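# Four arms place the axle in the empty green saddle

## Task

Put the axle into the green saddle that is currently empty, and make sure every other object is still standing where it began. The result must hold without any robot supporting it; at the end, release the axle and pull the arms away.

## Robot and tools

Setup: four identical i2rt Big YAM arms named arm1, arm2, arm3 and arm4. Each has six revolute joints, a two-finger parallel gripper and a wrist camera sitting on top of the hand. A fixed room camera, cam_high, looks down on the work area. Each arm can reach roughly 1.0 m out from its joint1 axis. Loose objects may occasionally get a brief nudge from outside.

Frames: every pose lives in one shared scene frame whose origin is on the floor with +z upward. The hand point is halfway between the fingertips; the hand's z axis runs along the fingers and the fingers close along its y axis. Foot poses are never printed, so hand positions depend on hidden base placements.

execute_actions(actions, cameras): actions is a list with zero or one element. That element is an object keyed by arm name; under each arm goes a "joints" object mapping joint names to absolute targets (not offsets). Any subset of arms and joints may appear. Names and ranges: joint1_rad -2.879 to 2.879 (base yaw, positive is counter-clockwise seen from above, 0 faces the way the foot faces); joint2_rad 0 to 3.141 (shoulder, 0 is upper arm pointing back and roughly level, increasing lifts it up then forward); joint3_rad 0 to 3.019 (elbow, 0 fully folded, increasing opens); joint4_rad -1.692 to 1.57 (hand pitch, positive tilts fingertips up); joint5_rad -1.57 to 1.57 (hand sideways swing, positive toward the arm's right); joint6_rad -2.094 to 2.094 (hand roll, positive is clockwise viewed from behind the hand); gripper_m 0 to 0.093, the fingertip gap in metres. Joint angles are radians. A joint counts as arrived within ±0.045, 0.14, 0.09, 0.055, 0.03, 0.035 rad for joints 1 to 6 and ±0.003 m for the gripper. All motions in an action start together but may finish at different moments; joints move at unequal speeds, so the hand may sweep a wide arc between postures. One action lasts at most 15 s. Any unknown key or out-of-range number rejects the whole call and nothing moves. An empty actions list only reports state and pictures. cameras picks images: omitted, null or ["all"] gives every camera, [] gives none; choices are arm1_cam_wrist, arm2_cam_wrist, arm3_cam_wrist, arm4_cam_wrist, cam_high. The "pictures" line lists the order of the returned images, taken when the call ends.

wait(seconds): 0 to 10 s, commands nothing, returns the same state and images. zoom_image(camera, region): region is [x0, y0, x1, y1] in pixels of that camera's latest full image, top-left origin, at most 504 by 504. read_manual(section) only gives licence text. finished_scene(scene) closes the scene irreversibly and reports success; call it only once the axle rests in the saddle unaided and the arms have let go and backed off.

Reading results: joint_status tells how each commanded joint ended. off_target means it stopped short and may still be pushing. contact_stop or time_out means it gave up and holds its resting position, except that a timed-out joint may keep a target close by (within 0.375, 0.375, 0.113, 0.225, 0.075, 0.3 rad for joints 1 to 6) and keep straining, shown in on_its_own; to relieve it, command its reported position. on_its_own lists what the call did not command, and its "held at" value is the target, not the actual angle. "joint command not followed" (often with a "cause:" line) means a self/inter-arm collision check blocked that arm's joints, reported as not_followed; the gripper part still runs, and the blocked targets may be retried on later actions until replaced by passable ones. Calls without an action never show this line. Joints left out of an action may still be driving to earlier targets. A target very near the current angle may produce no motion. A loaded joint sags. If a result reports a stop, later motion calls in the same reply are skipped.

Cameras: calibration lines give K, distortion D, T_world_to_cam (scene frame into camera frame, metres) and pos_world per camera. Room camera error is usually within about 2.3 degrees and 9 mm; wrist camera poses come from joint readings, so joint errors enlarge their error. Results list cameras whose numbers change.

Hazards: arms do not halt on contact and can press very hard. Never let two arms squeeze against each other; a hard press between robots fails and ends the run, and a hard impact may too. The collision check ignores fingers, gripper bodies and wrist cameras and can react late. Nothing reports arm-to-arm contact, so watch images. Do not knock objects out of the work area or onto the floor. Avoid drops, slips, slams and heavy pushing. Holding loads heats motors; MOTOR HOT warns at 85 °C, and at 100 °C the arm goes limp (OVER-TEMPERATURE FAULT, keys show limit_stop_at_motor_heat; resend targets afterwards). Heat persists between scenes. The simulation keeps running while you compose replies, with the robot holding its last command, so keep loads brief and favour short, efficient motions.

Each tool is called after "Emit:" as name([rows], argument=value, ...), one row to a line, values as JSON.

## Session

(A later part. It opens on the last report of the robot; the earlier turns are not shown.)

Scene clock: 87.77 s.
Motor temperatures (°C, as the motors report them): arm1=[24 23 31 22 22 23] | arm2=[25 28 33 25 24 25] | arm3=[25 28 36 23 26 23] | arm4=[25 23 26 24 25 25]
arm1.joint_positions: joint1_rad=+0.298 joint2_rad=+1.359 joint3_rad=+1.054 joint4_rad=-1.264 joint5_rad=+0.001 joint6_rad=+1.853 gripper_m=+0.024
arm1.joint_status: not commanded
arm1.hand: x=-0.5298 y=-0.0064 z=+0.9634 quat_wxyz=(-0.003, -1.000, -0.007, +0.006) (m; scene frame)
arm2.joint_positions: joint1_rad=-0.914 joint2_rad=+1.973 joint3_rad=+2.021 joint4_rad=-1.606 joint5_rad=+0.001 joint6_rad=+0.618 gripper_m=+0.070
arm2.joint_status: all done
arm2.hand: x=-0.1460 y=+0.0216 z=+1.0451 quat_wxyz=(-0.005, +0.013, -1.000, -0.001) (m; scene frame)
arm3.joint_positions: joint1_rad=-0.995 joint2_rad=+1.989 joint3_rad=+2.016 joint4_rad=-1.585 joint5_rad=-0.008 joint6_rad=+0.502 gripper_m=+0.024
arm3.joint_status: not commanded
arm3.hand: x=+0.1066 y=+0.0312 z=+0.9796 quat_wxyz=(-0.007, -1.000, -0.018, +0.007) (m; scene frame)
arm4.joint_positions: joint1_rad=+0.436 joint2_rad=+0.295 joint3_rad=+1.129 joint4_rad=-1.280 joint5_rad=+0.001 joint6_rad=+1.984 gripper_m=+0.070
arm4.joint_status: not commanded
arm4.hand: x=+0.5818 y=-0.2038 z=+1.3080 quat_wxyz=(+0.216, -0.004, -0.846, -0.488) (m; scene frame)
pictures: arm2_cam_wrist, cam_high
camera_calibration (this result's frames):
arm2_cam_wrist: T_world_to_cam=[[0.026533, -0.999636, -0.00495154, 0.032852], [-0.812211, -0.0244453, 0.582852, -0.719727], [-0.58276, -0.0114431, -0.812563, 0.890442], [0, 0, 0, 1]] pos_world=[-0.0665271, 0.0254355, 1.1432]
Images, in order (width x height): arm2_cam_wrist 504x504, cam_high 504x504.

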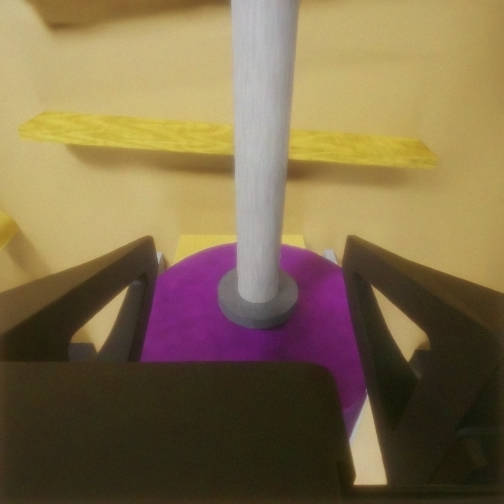

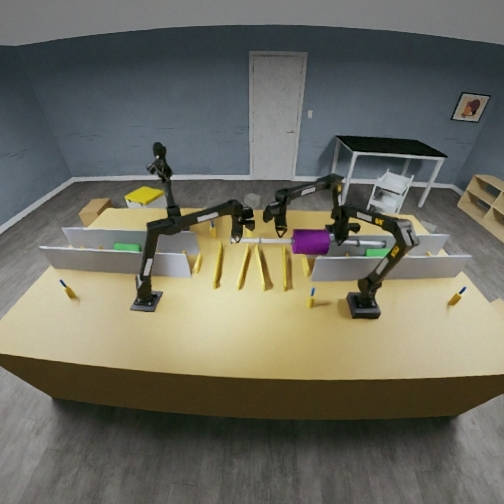

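Emit:
execute_actions([
  {"arm2":{"joints":{"joint1_rad":-0.933,"joint2_rad":1.97,"joint3_rad":1.84,"joint4_rad":-1.428,"joint6_rad":0.635}}},
], cameras=["arm2_cam_wrist"])

Emit:
execute_actions([
  {"arm2":{"joints":{"gripper_m":0}}},
], cameras=["arm2_cam_wrist"])

Scene clock: 89.77 s.
Motor temperatures (°C, as the motors report them): arm1=[24 23 31 22 22 23] | arm2=[25 28 33 25 24 25] | arm3=[25 28 36 23 26 23] | arm4=[25 23 26 24 25 25]
arm1.joint_positions: joint1_rad=+0.298 joint2_rad=+1.359 joint3_rad=+1.054 joint4_rad=-1.264 joint5_rad=+0.001 joint6_rad=+1.853 gripper_m=+0.024
arm1.joint_status: not commanded
arm1.hand: x=-0.5298 y=-0.0064 z=+0.9634 quat_wxyz=(-0.003, -1.000, -0.007, +0.006) (m; scene frame)
arm2.joint_positions: joint1_rad=-0.922 joint2_rad=+1.970 joint3_rad=+1.846 joint4_rad=-1.444 joint5_rad=+0.001 joint6_rad=+0.627 gripper_m=+0.070
arm2.joint_status: all done
arm2.hand: x=-0.1480 y=+0.0140 z=+0.9802 quat_wxyz=(-0.001, +0.005, -1.000, +0.002) (m; scene frame)
arm3.joint_positions: joint1_rad=-0.995 joint2_rad=+1.989 joint3_rad=+2.016 joint4_rad=-1.585 joint5_rad=-0.008 joint6_rad=+0.502 gripper_m=+0.024
arm3.joint_status: not commanded
arm3.hand: x=+0.1066 y=+0.0312 z=+0.9796 quat_wxyz=(-0.007, -1.000, -0.018, +0.007) (m; scene frame)
arm4.joint_positions: joint1_rad=+0.436 joint2_rad=+0.295 joint3_rad=+1.129 joint4_rad=-1.280 joint5_rad=+0.001 joint6_rad=+1.984 gripper_m=+0.070
arm4.joint_status: not commanded
arm4.hand: x=+0.5818 y=-0.2038 z=+1.3080 quat_wxyz=(+0.216, -0.004, -0.846, -0.488) (m; scene frame)
pictures: arm2_cam_wrist
camera_calibration (this result's frames):
arm2_cam_wrist: T_world_to_cam=[[0.0100893, -0.999949, 0.000799473, 0.0169274], [-0.807842, -0.00767974, 0.589349, -0.689683], [-0.589313, -0.00659194, -0.807878, 0.830778], [0, 0, 0, 1]] pos_world=[-0.0677377, 0.0171064, 1.07762]
Images, in order (width x height): arm2_cam_wrist 504x504.

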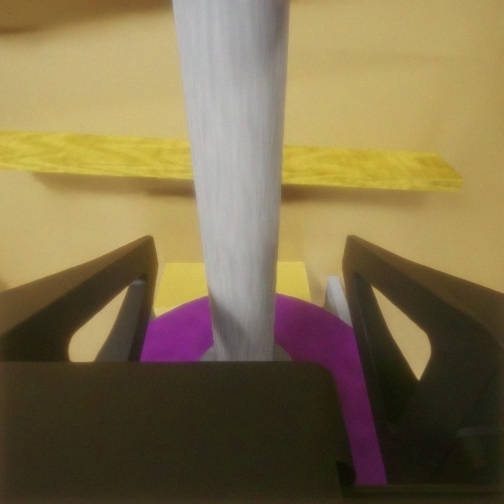

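Scene clock: 90.43 s.
Motor temperatures (°C, as the motors report them): arm1=[24 23 32 22 22 23] | arm2=[25 28 32 25 24 25] | arm3=[25 28 36 23 26 23] | arm4=[25 23 26 24 25 25]
arm1.joint_positions: joint1_rad=+0.298 joint2_rad=+1.359 joint3_rad=+1.054 joint4_rad=-1.263 joint5_rad=-0.001 joint6_rad=+1.853 gripper_m=+0.024
arm1.joint_status: not commanded
arm1.hand: x=-0.5296 y=-0.0065 z=+0.9634 quat_wxyz=(-0.003, -1.000, -0.007, +0.005) (m; scene frame)
arm2.joint_positions: joint1_rad=-0.921 joint2_rad=+1.970 joint3_rad=+1.846 joint4_rad=-1.437 joint5_rad=-0.007 joint6_rad=+0.627 gripper_m=+0.024
arm2.joint_status: gripper_m off_target (ended at +0.024, target +0.000)
arm2.hand: x=-0.1476 y=+0.0164 z=+0.9802 quat_wxyz=(-0.001, +0.006, -1.000, -0.003) (m; scene frame)
arm3.joint_positions: joint1_rad=-0.994 joint2_rad=+1.989 joint3_rad=+2.016 joint4_rad=-1.585 joint5_rad=-0.008 joint6_rad=+0.503 gripper_m=+0.024
arm3.joint_status: not commanded
arm3.hand: x=+0.1069 y=+0.0307 z=+0.9796 quat_wxyz=(-0.007, -1.000, -0.017, +0.007) (m; scene frame)
arm4.joint_positions: joint1_rad=+0.436 joint2_rad=+0.295 joint3_rad=+1.129 joint4_rad=-1.280 joint5_rad=+0.001 joint6_rad=+1.984 gripper_m=+0.070
arm4.joint_status: not commanded
arm4.hand: x=+0.5818 y=-0.2038 z=+1.3080 quat_wxyz=(+0.216, -0.004, -0.846, -0.488) (m; scene frame)
pictures: arm2_cam_wrist
camera_calibration (this result's frames):
arm2_cam_wrist: T_world_to_cam=[[0.010898, -0.999891, -0.00994007, 0.0299226], [-0.808453, -0.0146606, 0.588378, -0.688308], [-0.58846, 0.00162395, -0.808525, 0.831699], [0, 0, 0, 1]] pos_world=[-0.0673693, 0.0184777, 1.07773]
Images, in order (width x height): arm2_cam_wrist 504x504.

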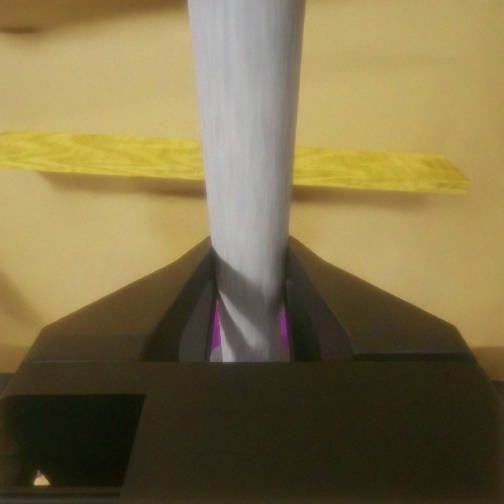

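Emit:
execute_actions([
  {"arm1":{"joints":{"joint2_rad":1.33,"joint3_rad":1.115}},"arm3":{"joints":{"joint2_rad":1.98,"joint3_rad":2.03}},"arm2":{"joints":{"joint1_rad":-0.921,"joint2_rad":1.93,"joint3_rad":1.905}}},
], cameras=[])

Emit:
execute_actions([
  {"arm3":{"joints":{"gripper_m":0.07}}},
], cameras=[])

Emit:
execute_actions([
  {"arm3":{"joints":{"joint2_rad":1.75}}},
], cameras=[])

Emit:
execute_actions([
  {"arm3":{"joints":{"joint2_rad":0.8}},"arm1":{"joints":{"joint1_rad":-0.21,"joint2_rad":1.295,"joint3_rad":1.09,"joint4_rad":-1.29,"joint6_rad":1.33}},"arm2":{"joints":{"joint1_rad":-0.672,"joint2_rad":1.62,"joint3_rad":1.39,"joint4_rad":-1.28,"joint6_rad":0.855}}},
], cameras=["arm1_cam_wrist","arm2_cam_wrist"])

Scene clock: 92.77 s.
Motor temperatures (°C, as the motors report them): arm1=[24 24 32 22 22 23] | arm2=[25 28 32 25 24 25] | arm3=[25 28 35 23 26 23] | arm4=[25 23 26 24 25 25]
arm1.joint_positions: joint1_rad=+0.298 joint2_rad=+1.359 joint3_rad=+1.054 joint4_rad=-1.263 joint5_rad=-0.001 joint6_rad=+1.853 gripper_m=+0.024
arm1.joint_status: all done
arm1.hand: x=-0.5296 y=-0.0065 z=+0.9634 quat_wxyz=(-0.003, -1.000, -0.007, +0.005) (m; scene frame)
arm2.joint_positions: joint1_rad=-0.921 joint2_rad=+1.968 joint3_rad=+1.846 joint4_rad=-1.436 joint5_rad=-0.007 joint6_rad=+0.627 gripper_m=+0.024
arm2.joint_status: all done
arm2.hand: x=-0.1475 y=+0.0164 z=+0.9811 quat_wxyz=(-0.002, +0.006, -1.000, -0.004) (m; scene frame)
arm3.joint_positions: joint1_rad=-0.994 joint2_rad=+1.989 joint3_rad=+2.016 joint4_rad=-1.585 joint5_rad=-0.008 joint6_rad=+0.503 gripper_m=+0.024
arm3.joint_status: all done
arm3.hand: x=+0.1069 y=+0.0307 z=+0.9796 quat_wxyz=(-0.007, -1.000, -0.017, +0.007) (m; scene frame)
arm4.joint_positions: joint1_rad=+0.436 joint2_rad=+0.295 joint3_rad=+1.129 joint4_rad=-1.280 joint5_rad=+0.001 joint6_rad=+1.984 gripper_m=+0.070
arm4.joint_status: not commanded
arm4.hand: x=+0.5818 y=-0.2038 z=+1.3080 quat_wxyz=(+0.216, -0.004, -0.846, -0.488) (m; scene frame)
pictures: none
No camera images: the call's "cameras" was empty. Leave "cameras" out to get every camera's image.

Scene clock: 93.43 s.
Motor temperatures (°C, as the motors report them): arm1=[24 24 32 22 22 23] | arm2=[25 28 32 25 24 25] | arm3=[25 28 35 23 26 23] | arm4=[25 23 26 24 25 25]
arm1.joint_positions: joint1_rad=+0.298 joint2_rad=+1.359 joint3_rad=+1.054 joint4_rad=-1.263 joint5_rad=-0.001 joint6_rad=+1.855 gripper_m=+0.024
arm1.joint_status: not commanded
arm1.hand: x=-0.5295 y=-0.0065 z=+0.9634 quat_wxyz=(-0.003, -1.000, -0.006, +0.004) (m; scene frame)
arm2.joint_positions: joint1_rad=-0.921 joint2_rad=+1.968 joint3_rad=+1.846 joint4_rad=-1.436 joint5_rad=-0.004 joint6_rad=+0.627 gripper_m=+0.024
arm2.joint_status: not commanded
arm2.hand: x=-0.1472 y=+0.0161 z=+0.9811 quat_wxyz=(-0.003, +0.006, -1.000, -0.003) (m; scene frame)
arm3.joint_positions: joint1_rad=-0.994 joint2_rad=+1.989 joint3_rad=+2.016 joint4_rad=-1.585 joint5_rad=-0.004 joint6_rad=+0.503 gripper_m=+0.070
arm3.joint_status: all done
arm3.hand: x=+0.1065 y=+0.0313 z=+0.9795 quat_wxyz=(-0.006, -1.000, -0.017, +0.008) (m; scene frame)
arm4.joint_positions: joint1_rad=+0.436 joint2_rad=+0.295 joint3_rad=+1.129 joint4_rad=-1.280 joint5_rad=+0.001 joint6_rad=+1.984 gripper_m=+0.070
arm4.joint_status: not commanded
arm4.hand: x=+0.5818 y=-0.2038 z=+1.3080 quat_wxyz=(+0.216, -0.004, -0.846, -0.488) (m; scene frame)
pictures: none
No camera images: the call's "cameras" was empty. Leave "cameras" out to get every camera's image.

Scene clock: 94.83 s.
Motor temperatures (°C, as the motors report them): arm1=[24 24 32 22 22 23] | arm2=[25 28 33 25 24 25] | arm3=[25 28 35 23 26 23] | arm4=[25 23 26 24 25 25]
arm1.joint_positions: joint1_rad=+0.298 joint2_rad=+1.359 joint3_rad=+1.054 joint4_rad=-1.263 joint5_rad=-0.001 joint6_rad=+1.855 gripper_m=+0.024
arm1.joint_status: not commanded
arm1.hand: x=-0.5295 y=-0.0065 z=+0.9634 quat_wxyz=(-0.003, -1.000, -0.006, +0.004) (m; scene frame)
arm2.joint_positions: joint1_rad=-0.921 joint2_rad=+1.968 joint3_rad=+1.846 joint4_rad=-1.436 joint5_rad=-0.004 joint6_rad=+0.627 gripper_m=+0.024
arm2.joint_status: not commanded
arm2.hand: x=-0.1472 y=+0.0161 z=+0.9811 quat_wxyz=(-0.003, +0.006, -1.000, -0.003) (m; scene frame)
arm3.joint_positions: joint1_rad=-0.994 joint2_rad=+1.745 joint3_rad=+2.016 joint4_rad=-1.586 joint5_rad=-0.004 joint6_rad=+0.503 gripper_m=+0.070
arm3.joint_status: all done
arm3.hand: x=+0.1401 y=+0.0510 z=+1.1223 quat_wxyz=(-0.066, -0.991, -0.018, +0.113) (m; scene frame)
arm4.joint_positions: joint1_rad=+0.436 joint2_rad=+0.295 joint3_rad=+1.129 joint4_rad=-1.280 joint5_rad=+0.001 joint6_rad=+1.984 gripper_m=+0.070
arm4.joint_status: not commanded
arm4.hand: x=+0.5818 y=-0.2038 z=+1.3080 quat_wxyz=(+0.216, -0.004, -0.846, -0.488) (m; scene frame)
pictures: none
No camera images: the call's "cameras" was empty. Leave "cameras" out to get every camera's image.

Scene clock: 96.90 s.
Motor temperatures (°C, as the motors report them): arm1=[24 24 32 22 22 23] | arm2=[25 28 33 25 24 25] | arm3=[25 28 34 23 26 23] | arm4=[25 23 26 24 25 25]
arm1.joint_positions: joint1_rad=-0.209 joint2_rad=+1.357 joint3_rad=+1.045 joint4_rad=-1.288 joint5_rad=+0.014 joint6_rad=+1.325 gripper_m=+0.024
arm1.joint_status: all done
arm1.hand: x=-0.7172 y=-0.0048 z=+0.9630 quat_wxyz=(+0.013, -1.000, -0.018, +0.009) (m; scene frame)
arm2.joint_positions: joint1_rad=-0.672 joint2_rad=+1.639 joint3_rad=+1.382 joint4_rad=-1.292 joint5_rad=+0.000 joint6_rad=+0.844 gripper_m=+0.024
arm2.joint_status: all done
arm2.hand: x=-0.3298 y=+0.0305 z=+0.9814 quat_wxyz=(-0.006, +0.022, -1.000, -0.006) (m; scene frame)
arm3.joint_positions: joint1_rad=-0.994 joint2_rad=+0.810 joint3_rad=+2.027 joint4_rad=-1.586 joint5_rad=-0.004 joint6_rad=+0.503 gripper_m=+0.070
arm3.joint_status: all done
arm3.hand: x=+0.4971 y=+0.2632 z=+1.4845 quat_wxyz=(-0.283, -0.823, -0.016, +0.492) (m; scene frame)
arm4.joint_positions: joint1_rad=+0.436 joint2_rad=+0.295 joint3_rad=+1.129 joint4_rad=-1.280 joint5_rad=+0.001 joint6_rad=+1.984 gripper_m=+0.070
arm4.joint_status: not commanded
arm4.hand: x=+0.5818 y=-0.2038 z=+1.3080 quat_wxyz=(+0.216, -0.004, -0.846, -0.488) (m; scene frame)
pictures: arm1_cam_wrist, arm2_cam_wrist
camera_calibration (this result's frames):
arm1_cam_wrist: T_world_to_cam=[[-0.0387373, 0.998375, 0.041796, -0.0668936], [0.824209, 0.0082752, 0.566225, 0.0473873], [0.564959, 0.0563827, -0.82319, 1.32388], [0, 0, 0, 1]] pos_world=[-0.789585, -0.00825099, 1.06577]
arm2_cam_wrist: T_world_to_cam=[[0.0433825, -0.99895, -0.0146938, 0.0613476], [-0.813278, -0.0438537, 0.580221, -0.828879], [-0.580256, -0.0132213, -0.814327, 0.734243], [0, 0, 0, 1]] pos_world=[-0.250721, 0.0346414, 1.07975]
Images, in order (width x height): arm1_cam_wrist 504x504, arm2_cam_wrist 504x504.

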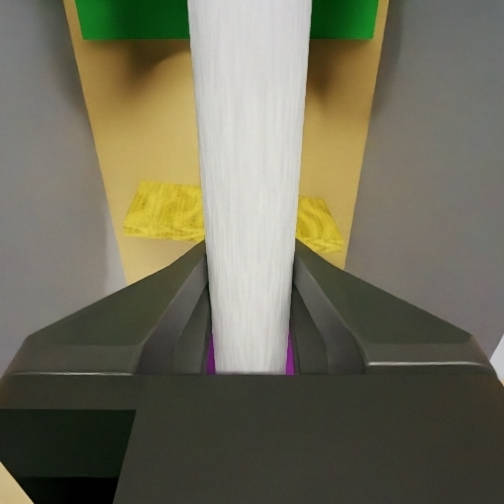

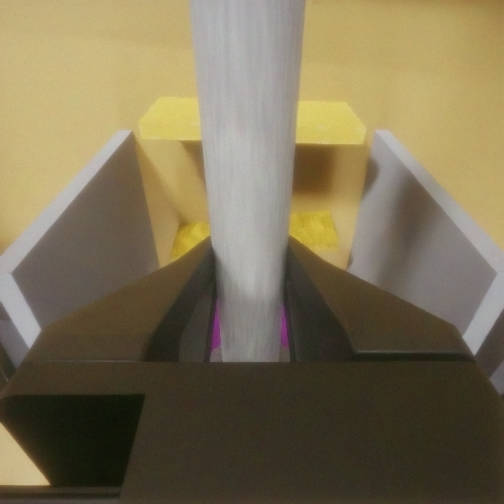

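Roughly OK (tilt parallax). Next.

Emit:
execute_actions([
  {"arm1":{"joints":{"joint1_rad":-0.63,"joint2_rad":1.505,"joint3_rad":1.345,"joint4_rad":-1.285,"joint6_rad":0.905}},"arm2":{"joints":{"joint1_rad":-0.305,"joint2_rad":1.38,"joint3_rad":1.10,"joint4_rad":-1.245,"joint6_rad":1.22}}},
], cameras=[])

Emit:
execute_actions([
  {"arm1":{"joints":{"joint1_rad":-0.89,"joint2_rad":1.84,"joint3_rad":1.81,"joint4_rad":-1.41,"joint6_rad":0.645}},"arm2":{"joints":{"joint1_rad":0.195,"joint2_rad":1.325,"joint3_rad":1.055,"joint4_rad":-1.25,"joint6_rad":1.72}}},
], cameras=["arm1_cam_wrist","arm2_cam_wrist"])

Scene clock: 98.80 s.
Motor temperatures (°C, as the motors report them): arm1=[24 24 33 22 23 23] | arm2=[25 28 32 25 24 25] | arm3=[25 27 34 23 26 23] | arm4=[25 23 26 24 25 25]
arm1.joint_positions: joint1_rad=-0.640 joint2_rad=+1.558 joint3_rad=+1.260 joint4_rad=-1.274 joint5_rad=+0.016 joint6_rad=+0.897 gripper_m=+0.024
arm1.joint_status: all done
arm1.hand: x=-0.9100 y=-0.0077 z=+0.9651 quat_wxyz=(+0.003, -1.000, -0.016, +0.011) (m; scene frame)
arm2.joint_positions: joint1_rad=-0.301 joint2_rad=+1.389 joint3_rad=+1.096 joint4_rad=-1.245 joint5_rad=-0.001 joint6_rad=+1.215 gripper_m=+0.024
arm2.joint_status: all done
arm2.hand: x=-0.5185 y=+0.0254 z=+0.9800 quat_wxyz=(-0.004, +0.022, -1.000, -0.013) (m; scene frame)
arm3.joint_positions: joint1_rad=-0.994 joint2_rad=+0.810 joint3_rad=+2.027 joint4_rad=-1.586 joint5_rad=-0.004 joint6_rad=+0.503 gripper_m=+0.070
arm3.joint_status: not commanded
arm3.hand: x=+0.4971 y=+0.2632 z=+1.4845 quat_wxyz=(-0.283, -0.823, -0.016, +0.492) (m; scene frame)
arm4.joint_positions: joint1_rad=+0.436 joint2_rad=+0.295 joint3_rad=+1.129 joint4_rad=-1.280 joint5_rad=+0.001 joint6_rad=+1.984 gripper_m=+0.070
arm4.joint_status: not commanded
arm4.hand: x=+0.5818 y=-0.2038 z=+1.3080 quat_wxyz=(+0.216, -0.004, -0.846, -0.488) (m; scene frame)
pictures: none
No camera images: the call's "cameras" was empty. Leave "cameras" out to get every camera's image.

Scene clock: 100.13 s.
Motor temperatures (°C, as the motors report them): arm1=[24 24 33 22 23 23] | arm2=[25 28 32 25 24 25] | arm3=[25 27 33 23 26 23] | arm4=[25 23 26 24 25 25]
arm1.joint_positions: joint1_rad=-0.899 joint2_rad=+1.904 joint3_rad=+1.722 joint4_rad=-1.399 joint5_rad=+0.002 joint6_rad=+0.635 gripper_m=+0.024
arm1.joint_status: all done
arm1.hand: x=-1.0956 y=-0.0111 z=+0.9660 quat_wxyz=(+0.002, -1.000, -0.018, +0.002) (m; scene frame)
arm2.joint_positions: joint1_rad=+0.187 joint2_rad=+1.344 joint3_rad=+1.045 joint4_rad=-1.245 joint5_rad=-0.002 joint6_rad=+1.704 gripper_m=+0.024
arm2.joint_status: all done
arm2.hand: x=-0.7048 y=+0.0193 z=+0.9775 quat_wxyz=(+0.004, +0.021, -1.000, -0.010) (m; scene frame)
arm3.joint_positions: joint1_rad=-0.994 joint2_rad=+0.810 joint3_rad=+2.027 joint4_rad=-1.586 joint5_rad=-0.004 joint6_rad=+0.503 gripper_m=+0.070
arm3.joint_status: not commanded
arm3.hand: x=+0.4971 y=+0.2632 z=+1.4845 quat_wxyz=(-0.283, -0.823, -0.016, +0.492) (m; scene frame)
arm4.joint_positions: joint1_rad=+0.436 joint2_rad=+0.295 joint3_rad=+1.129 joint4_rad=-1.280 joint5_rad=+0.001 joint6_rad=+1.984 gripper_m=+0.070
arm4.joint_status: not commanded
arm4.hand: x=+0.5818 y=-0.2038 z=+1.3080 quat_wxyz=(+0.216, -0.004, -0.846, -0.488) (m; scene frame)
pictures: arm1_cam_wrist, arm2_cam_wrist
camera_calibration (this result's frames):
arm1_cam_wrist: T_world_to_cam=[[-0.0395473, 0.999049, 0.0183481, -0.0536098], [0.815674, 0.0216711, 0.578105, 0.336921], [0.577158, 0.0378286, -0.815756, 1.54642], [0, 0, 0, 1]] pos_world=[-1.16947, -0.0122415, 1.06771]
arm2_cam_wrist: T_world_to_cam=[[0.0419926, -0.998827, -0.0241063, 0.0746675], [-0.801455, -0.0480818, 0.596119, -1.1392], [-0.596579, -0.00571245, -0.802534, 0.490158], [0, 0, 0, 1]] pos_world=[-0.623737, 0.022605, 1.07427]
Images, in order (width x height): arm1_cam_wrist 504x504, arm2_cam_wrist 504x504.

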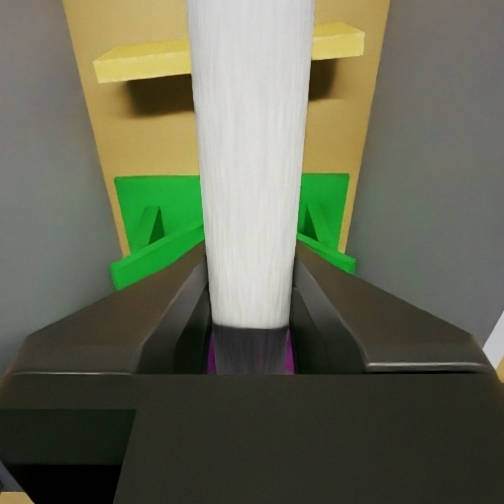

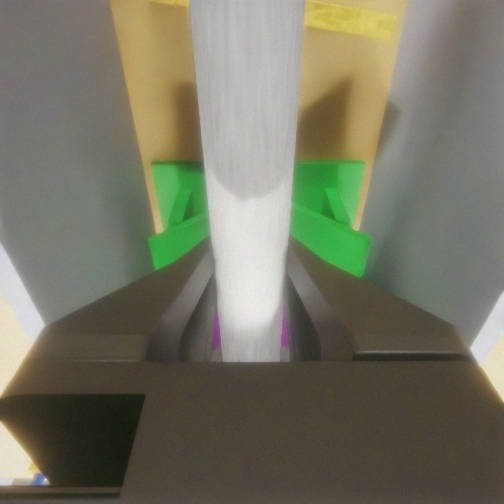

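Emit:
execute_actions([
  {"arm1":{"joints":{"joint1_rad":-0.868,"joint2_rad":1.91,"joint3_rad":1.65,"joint4_rad":-1.225,"joint6_rad":0.65}},"arm2":{"joints":{"joint1_rad":0.165,"joint2_rad":1.405,"joint3_rad":0.935,"joint4_rad":-1.052,"joint6_rad":1.68}}},
], cameras=["arm1_cam_wrist","arm2_cam_wrist"])

Scene clock: 102.40 s.
Motor temperatures (°C, as the motors report them): arm1=[24 24 33 22 23 23] | arm2=[25 28 32 25 24 25] | arm3=[25 27 32 23 26 23] | arm4=[25 23 26 24 25 25]
arm1.joint_positions: joint1_rad=-0.874 joint2_rad=+1.981 joint3_rad=+1.611 joint4_rad=-1.231 joint5_rad=-0.003 joint6_rad=+0.638 gripper_m=+0.024
arm1.joint_status: all done
arm1.hand: x=-1.0875 y=-0.0237 z=+0.8817 quat_wxyz=(+0.006, -1.000, -0.028, -0.007) (m; scene frame)
arm2.joint_positions: joint1_rad=+0.172 joint2_rad=+1.426 joint3_rad=+0.923 joint4_rad=-1.063 joint5_rad=+0.008 joint6_rad=+1.670 gripper_m=+0.024
arm2.joint_status: all done
arm2.hand: x=-0.6972 y=+0.0162 z=+0.9062 quat_wxyz=(-0.003, +0.030, -1.000, -0.001) (m; scene frame)
arm3.joint_positions: joint1_rad=-0.994 joint2_rad=+0.810 joint3_rad=+2.027 joint4_rad=-1.586 joint5_rad=-0.004 joint6_rad=+0.503 gripper_m=+0.070
arm3.joint_status: not commanded
arm3.hand: x=+0.4971 y=+0.2632 z=+1.4845 quat_wxyz=(-0.283, -0.823, -0.016, +0.492) (m; scene frame)
arm4.joint_positions: joint1_rad=+0.436 joint2_rad=+0.295 joint3_rad=+1.129 joint4_rad=-1.280 joint5_rad=+0.001 joint6_rad=+1.984 gripper_m=+0.070
arm4.joint_status: not commanded
arm4.hand: x=+0.5818 y=-0.2038 z=+1.3080 quat_wxyz=(+0.216, -0.004, -0.846, -0.488) (m; scene frame)
pictures: arm1_cam_wrist, arm2_cam_wrist
camera_calibration (this result's frames):
arm1_cam_wrist: T_world_to_cam=[[-0.0611826, 0.997787, 0.0260517, -0.0694563], [0.80418, 0.033817, 0.593423, 0.353562], [0.591228, 0.0572574, -0.804469, 1.47935], [0, 0, 0, 1]] pos_world=[-1.16321, -0.0273575, 0.982088]
arm2_cam_wrist: T_world_to_cam=[[0.0604123, -0.998166, -0.00399492, 0.0641084], [-0.808472, -0.0512779, 0.586296, -1.08665], [-0.585425, -0.0321897, -0.810087, 0.452496], [0, 0, 0, 1]] pos_world=[-0.617497, 0.0228354, 1.00392]
Images, in order (width x height): arm1_cam_wrist 504x504, arm2_cam_wrist 504x504.

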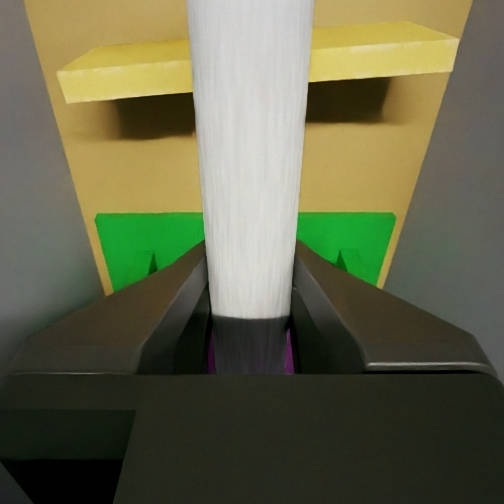

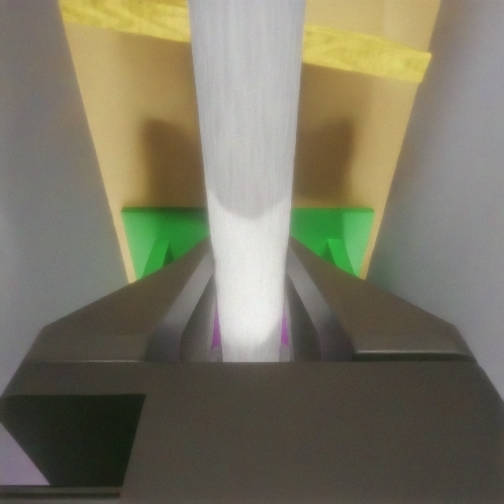

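Emit:
execute_actions([
  {"arm1":{"joints":{"joint2_rad":1.97,"joint3_rad":1.615,"joint4_rad":-1.21}},"arm2":{"joints":{"joint2_rad":1.465,"joint3_rad":0.89,"joint4_rad":-0.975}}},
], cameras=[])

Emit:
execute_actions([
  {"arm1":{"joints":{"gripper_m":0.07}},"arm2":{"joints":{"gripper_m":0.07}}},
], cameras=["arm1_cam_wrist","arm2_cam_wrist"])

Scene clock: 103.83 s.
Motor temperatures (°C, as the motors report them): arm1=[24 24 33 22 23 23] | arm2=[25 28 32 25 24 25] | arm3=[25 27 32 23 26 23] | arm4=[25 23 26 24 25 25]
arm1.joint_positions: joint1_rad=-0.876 joint2_rad=+1.985 joint3_rad=+1.597 joint4_rad=-1.215 joint5_rad=+0.007 joint6_rad=+0.640 gripper_m=+0.024
arm1.joint_status: all done
arm1.hand: x=-1.0880 y=-0.0205 z=+0.8747 quat_wxyz=(+0.010, -1.000, -0.027, -0.005) (m; scene frame)
arm2.joint_positions: joint1_rad=+0.171 joint2_rad=+1.462 joint3_rad=+0.894 joint4_rad=-0.997 joint5_rad=+0.004 joint6_rad=+1.671 gripper_m=+0.024
arm2.joint_status: all done
arm2.hand: x=-0.6974 y=+0.0172 z=+0.8839 quat_wxyz=(-0.001, +0.029, -1.000, +0.000) (m; scene frame)
arm3.joint_positions: joint1_rad=-0.994 joint2_rad=+0.810 joint3_rad=+2.027 joint4_rad=-1.586 joint5_rad=-0.004 joint6_rad=+0.503 gripper_m=+0.070
arm3.joint_status: not commanded
arm3.hand: x=+0.4971 y=+0.2632 z=+1.4845 quat_wxyz=(-0.283, -0.823, -0.016, +0.492) (m; scene frame)
arm4.joint_positions: joint1_rad=+0.436 joint2_rad=+0.295 joint3_rad=+1.129 joint4_rad=-1.280 joint5_rad=+0.001 joint6_rad=+1.984 gripper_m=+0.070
arm4.joint_status: not commanded
arm4.hand: x=+0.5818 y=-0.2038 z=+1.3080 quat_wxyz=(+0.216, -0.004, -0.846, -0.488) (m; scene frame)
pictures: none
No camera images: the call's "cameras" was empty. Leave "cameras" out to get every camera's image.

Scene clock: 104.70 s.
Motor temperatures (°C, as the motors report them): arm1=[24 24 33 22 23 23] | arm2=[25 28 32 25 24 25] | arm3=[25 27 32 23 26 23] | arm4=[25 23 26 24 25 25]
arm1.joint_positions: joint1_rad=-0.875 joint2_rad=+1.985 joint3_rad=+1.597 joint4_rad=-1.215 joint5_rad=+0.003 joint6_rad=+0.640 gripper_m=+0.070
arm1.joint_status: all done
arm1.hand: x=-1.0874 y=-0.0213 z=+0.8747 quat_wxyz=(+0.009, -1.000, -0.027, -0.006) (m; scene frame)
arm2.joint_positions: joint1_rad=+0.171 joint2_rad=+1.462 joint3_rad=+0.894 joint4_rad=-0.991 joint5_rad=+0.004 joint6_rad=+1.672 gripper_m=+0.070
arm2.joint_status: all done
arm2.hand: x=-0.6978 y=+0.0187 z=+0.8839 quat_wxyz=(+0.000, +0.029, -1.000, -0.004) (m; scene frame)
arm3.joint_positions: joint1_rad=-0.994 joint2_rad=+0.810 joint3_rad=+2.027 joint4_rad=-1.586 joint5_rad=-0.004 joint6_rad=+0.503 gripper_m=+0.070
arm3.joint_status: not commanded
arm3.hand: x=+0.4971 y=+0.2632 z=+1.4845 quat_wxyz=(-0.283, -0.823, -0.016, +0.492) (m; scene frame)
arm4.joint_positions: joint1_rad=+0.436 joint2_rad=+0.295 joint3_rad=+1.129 joint4_rad=-1.280 joint5_rad=+0.001 joint6_rad=+1.984 gripper_m=+0.070
arm4.joint_status: not commanded
arm4.hand: x=+0.5818 y=-0.2038 z=+1.3080 quat_wxyz=(+0.216, -0.004, -0.846, -0.488) (m; scene frame)
pictures: arm1_cam_wrist, arm2_cam_wrist
camera_calibration (this result's frames):
arm1_cam_wrist: T_world_to_cam=[[-0.0581822, 0.99778, 0.0324151, -0.0740053], [0.805875, 0.0277778, 0.591434, 0.361023], [0.58922, 0.0605334, -0.805702, 1.47244], [0, 0, 0, 1]] pos_world=[-1.16284, -0.0253195, 0.975227]
arm2_cam_wrist: T_world_to_cam=[[0.0569466, -0.998323, -0.0104065, 0.0698122], [-0.80557, -0.0521039, 0.590205, -1.07538], [-0.589757, -0.025227, -0.807187, 0.428473], [0, 0, 0, 1]] pos_world=[-0.617579, 0.0244725, 0.981281]
Images, in order (width x height): arm1_cam_wrist 504x504, arm2_cam_wrist 504x504.

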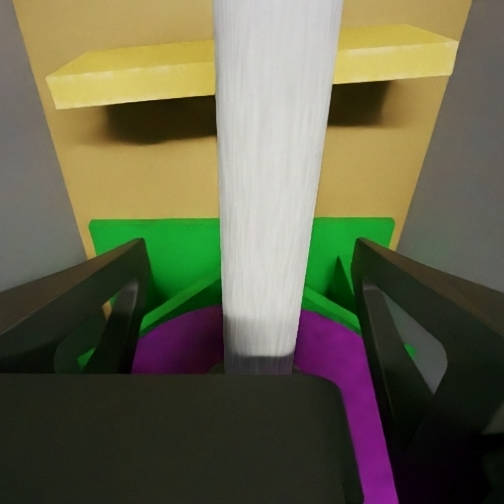

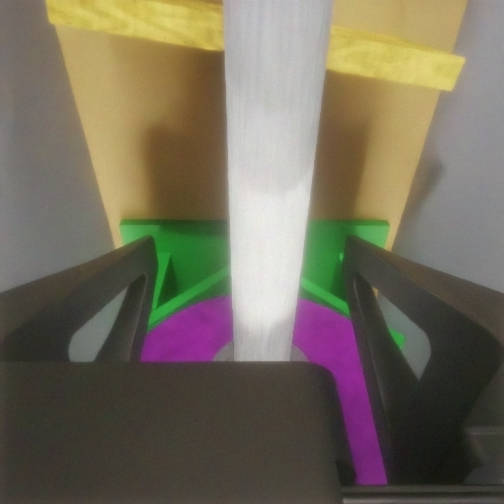

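Emit:
execute_actions([
  {"arm1":{"joints":{"joint2_rad":1.3}},"arm2":{"joints":{"joint2_rad":0.6}}},
], cameras=["cam_high"])

Emit:
finished_scene(scene=1)

Scene clock: 107.30 s.
Motor temperatures (°C, as the motors report them): arm1=[24 25 32 22 22 23] | arm2=[25 28 32 25 24 25] | arm3=[25 26 31 23 26 23] | arm4=[25 23 26 24 25 25]
arm1.joint_positions: joint1_rad=-0.875 joint2_rad=+1.304 joint3_rad=+1.597 joint4_rad=-1.215 joint5_rad=+0.003 joint6_rad=+0.640 gripper_m=+0.070
arm1.joint_status: all done
arm1.hand: x=-1.0218 y=+0.0318 z=+1.2420 quat_wxyz=(-0.198, -0.946, -0.025, +0.256) (m; scene frame)
arm2.joint_positions: joint1_rad=+0.171 joint2_rad=+0.595 joint3_rad=+0.894 joint4_rad=-0.989 joint5_rad=+0.004 joint6_rad=+1.672 gripper_m=+0.070
arm2.joint_status: all done
arm2.hand: x=-0.6859 y=-0.0510 z=+1.1759 quat_wxyz=(+0.054, +0.025, -0.905, -0.420) (m; scene frame)
arm3.joint_positions: joint1_rad=-0.994 joint2_rad=+0.810 joint3_rad=+2.027 joint4_rad=-1.586 joint5_rad=-0.004 joint6_rad=+0.503 gripper_m=+0.070
arm3.joint_status: not commanded
arm3.hand: x=+0.4971 y=+0.2632 z=+1.4845 quat_wxyz=(-0.283, -0.823, -0.016, +0.492) (m; scene frame)
arm4.joint_positions: joint1_rad=+0.436 joint2_rad=+0.295 joint3_rad=+1.129 joint4_rad=-1.280 joint5_rad=+0.001 joint6_rad=+1.984 gripper_m=+0.070
arm4.joint_status: not commanded
arm4.hand: x=+0.5818 y=-0.2038 z=+1.3080 quat_wxyz=(+0.216, -0.004, -0.846, -0.488) (m; scene frame)
pictures: cam_high
Images, in order (width x height): cam_high 504x504.

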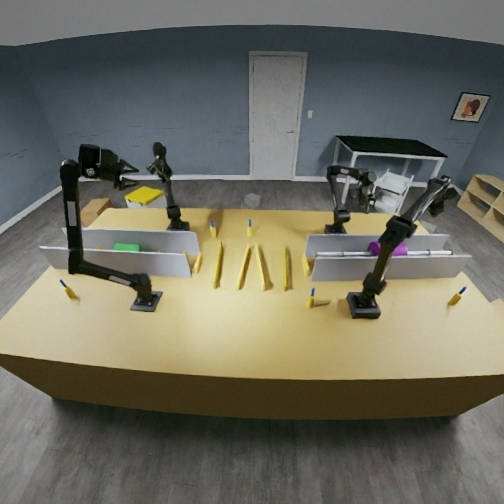

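The scene is finished: the task was done.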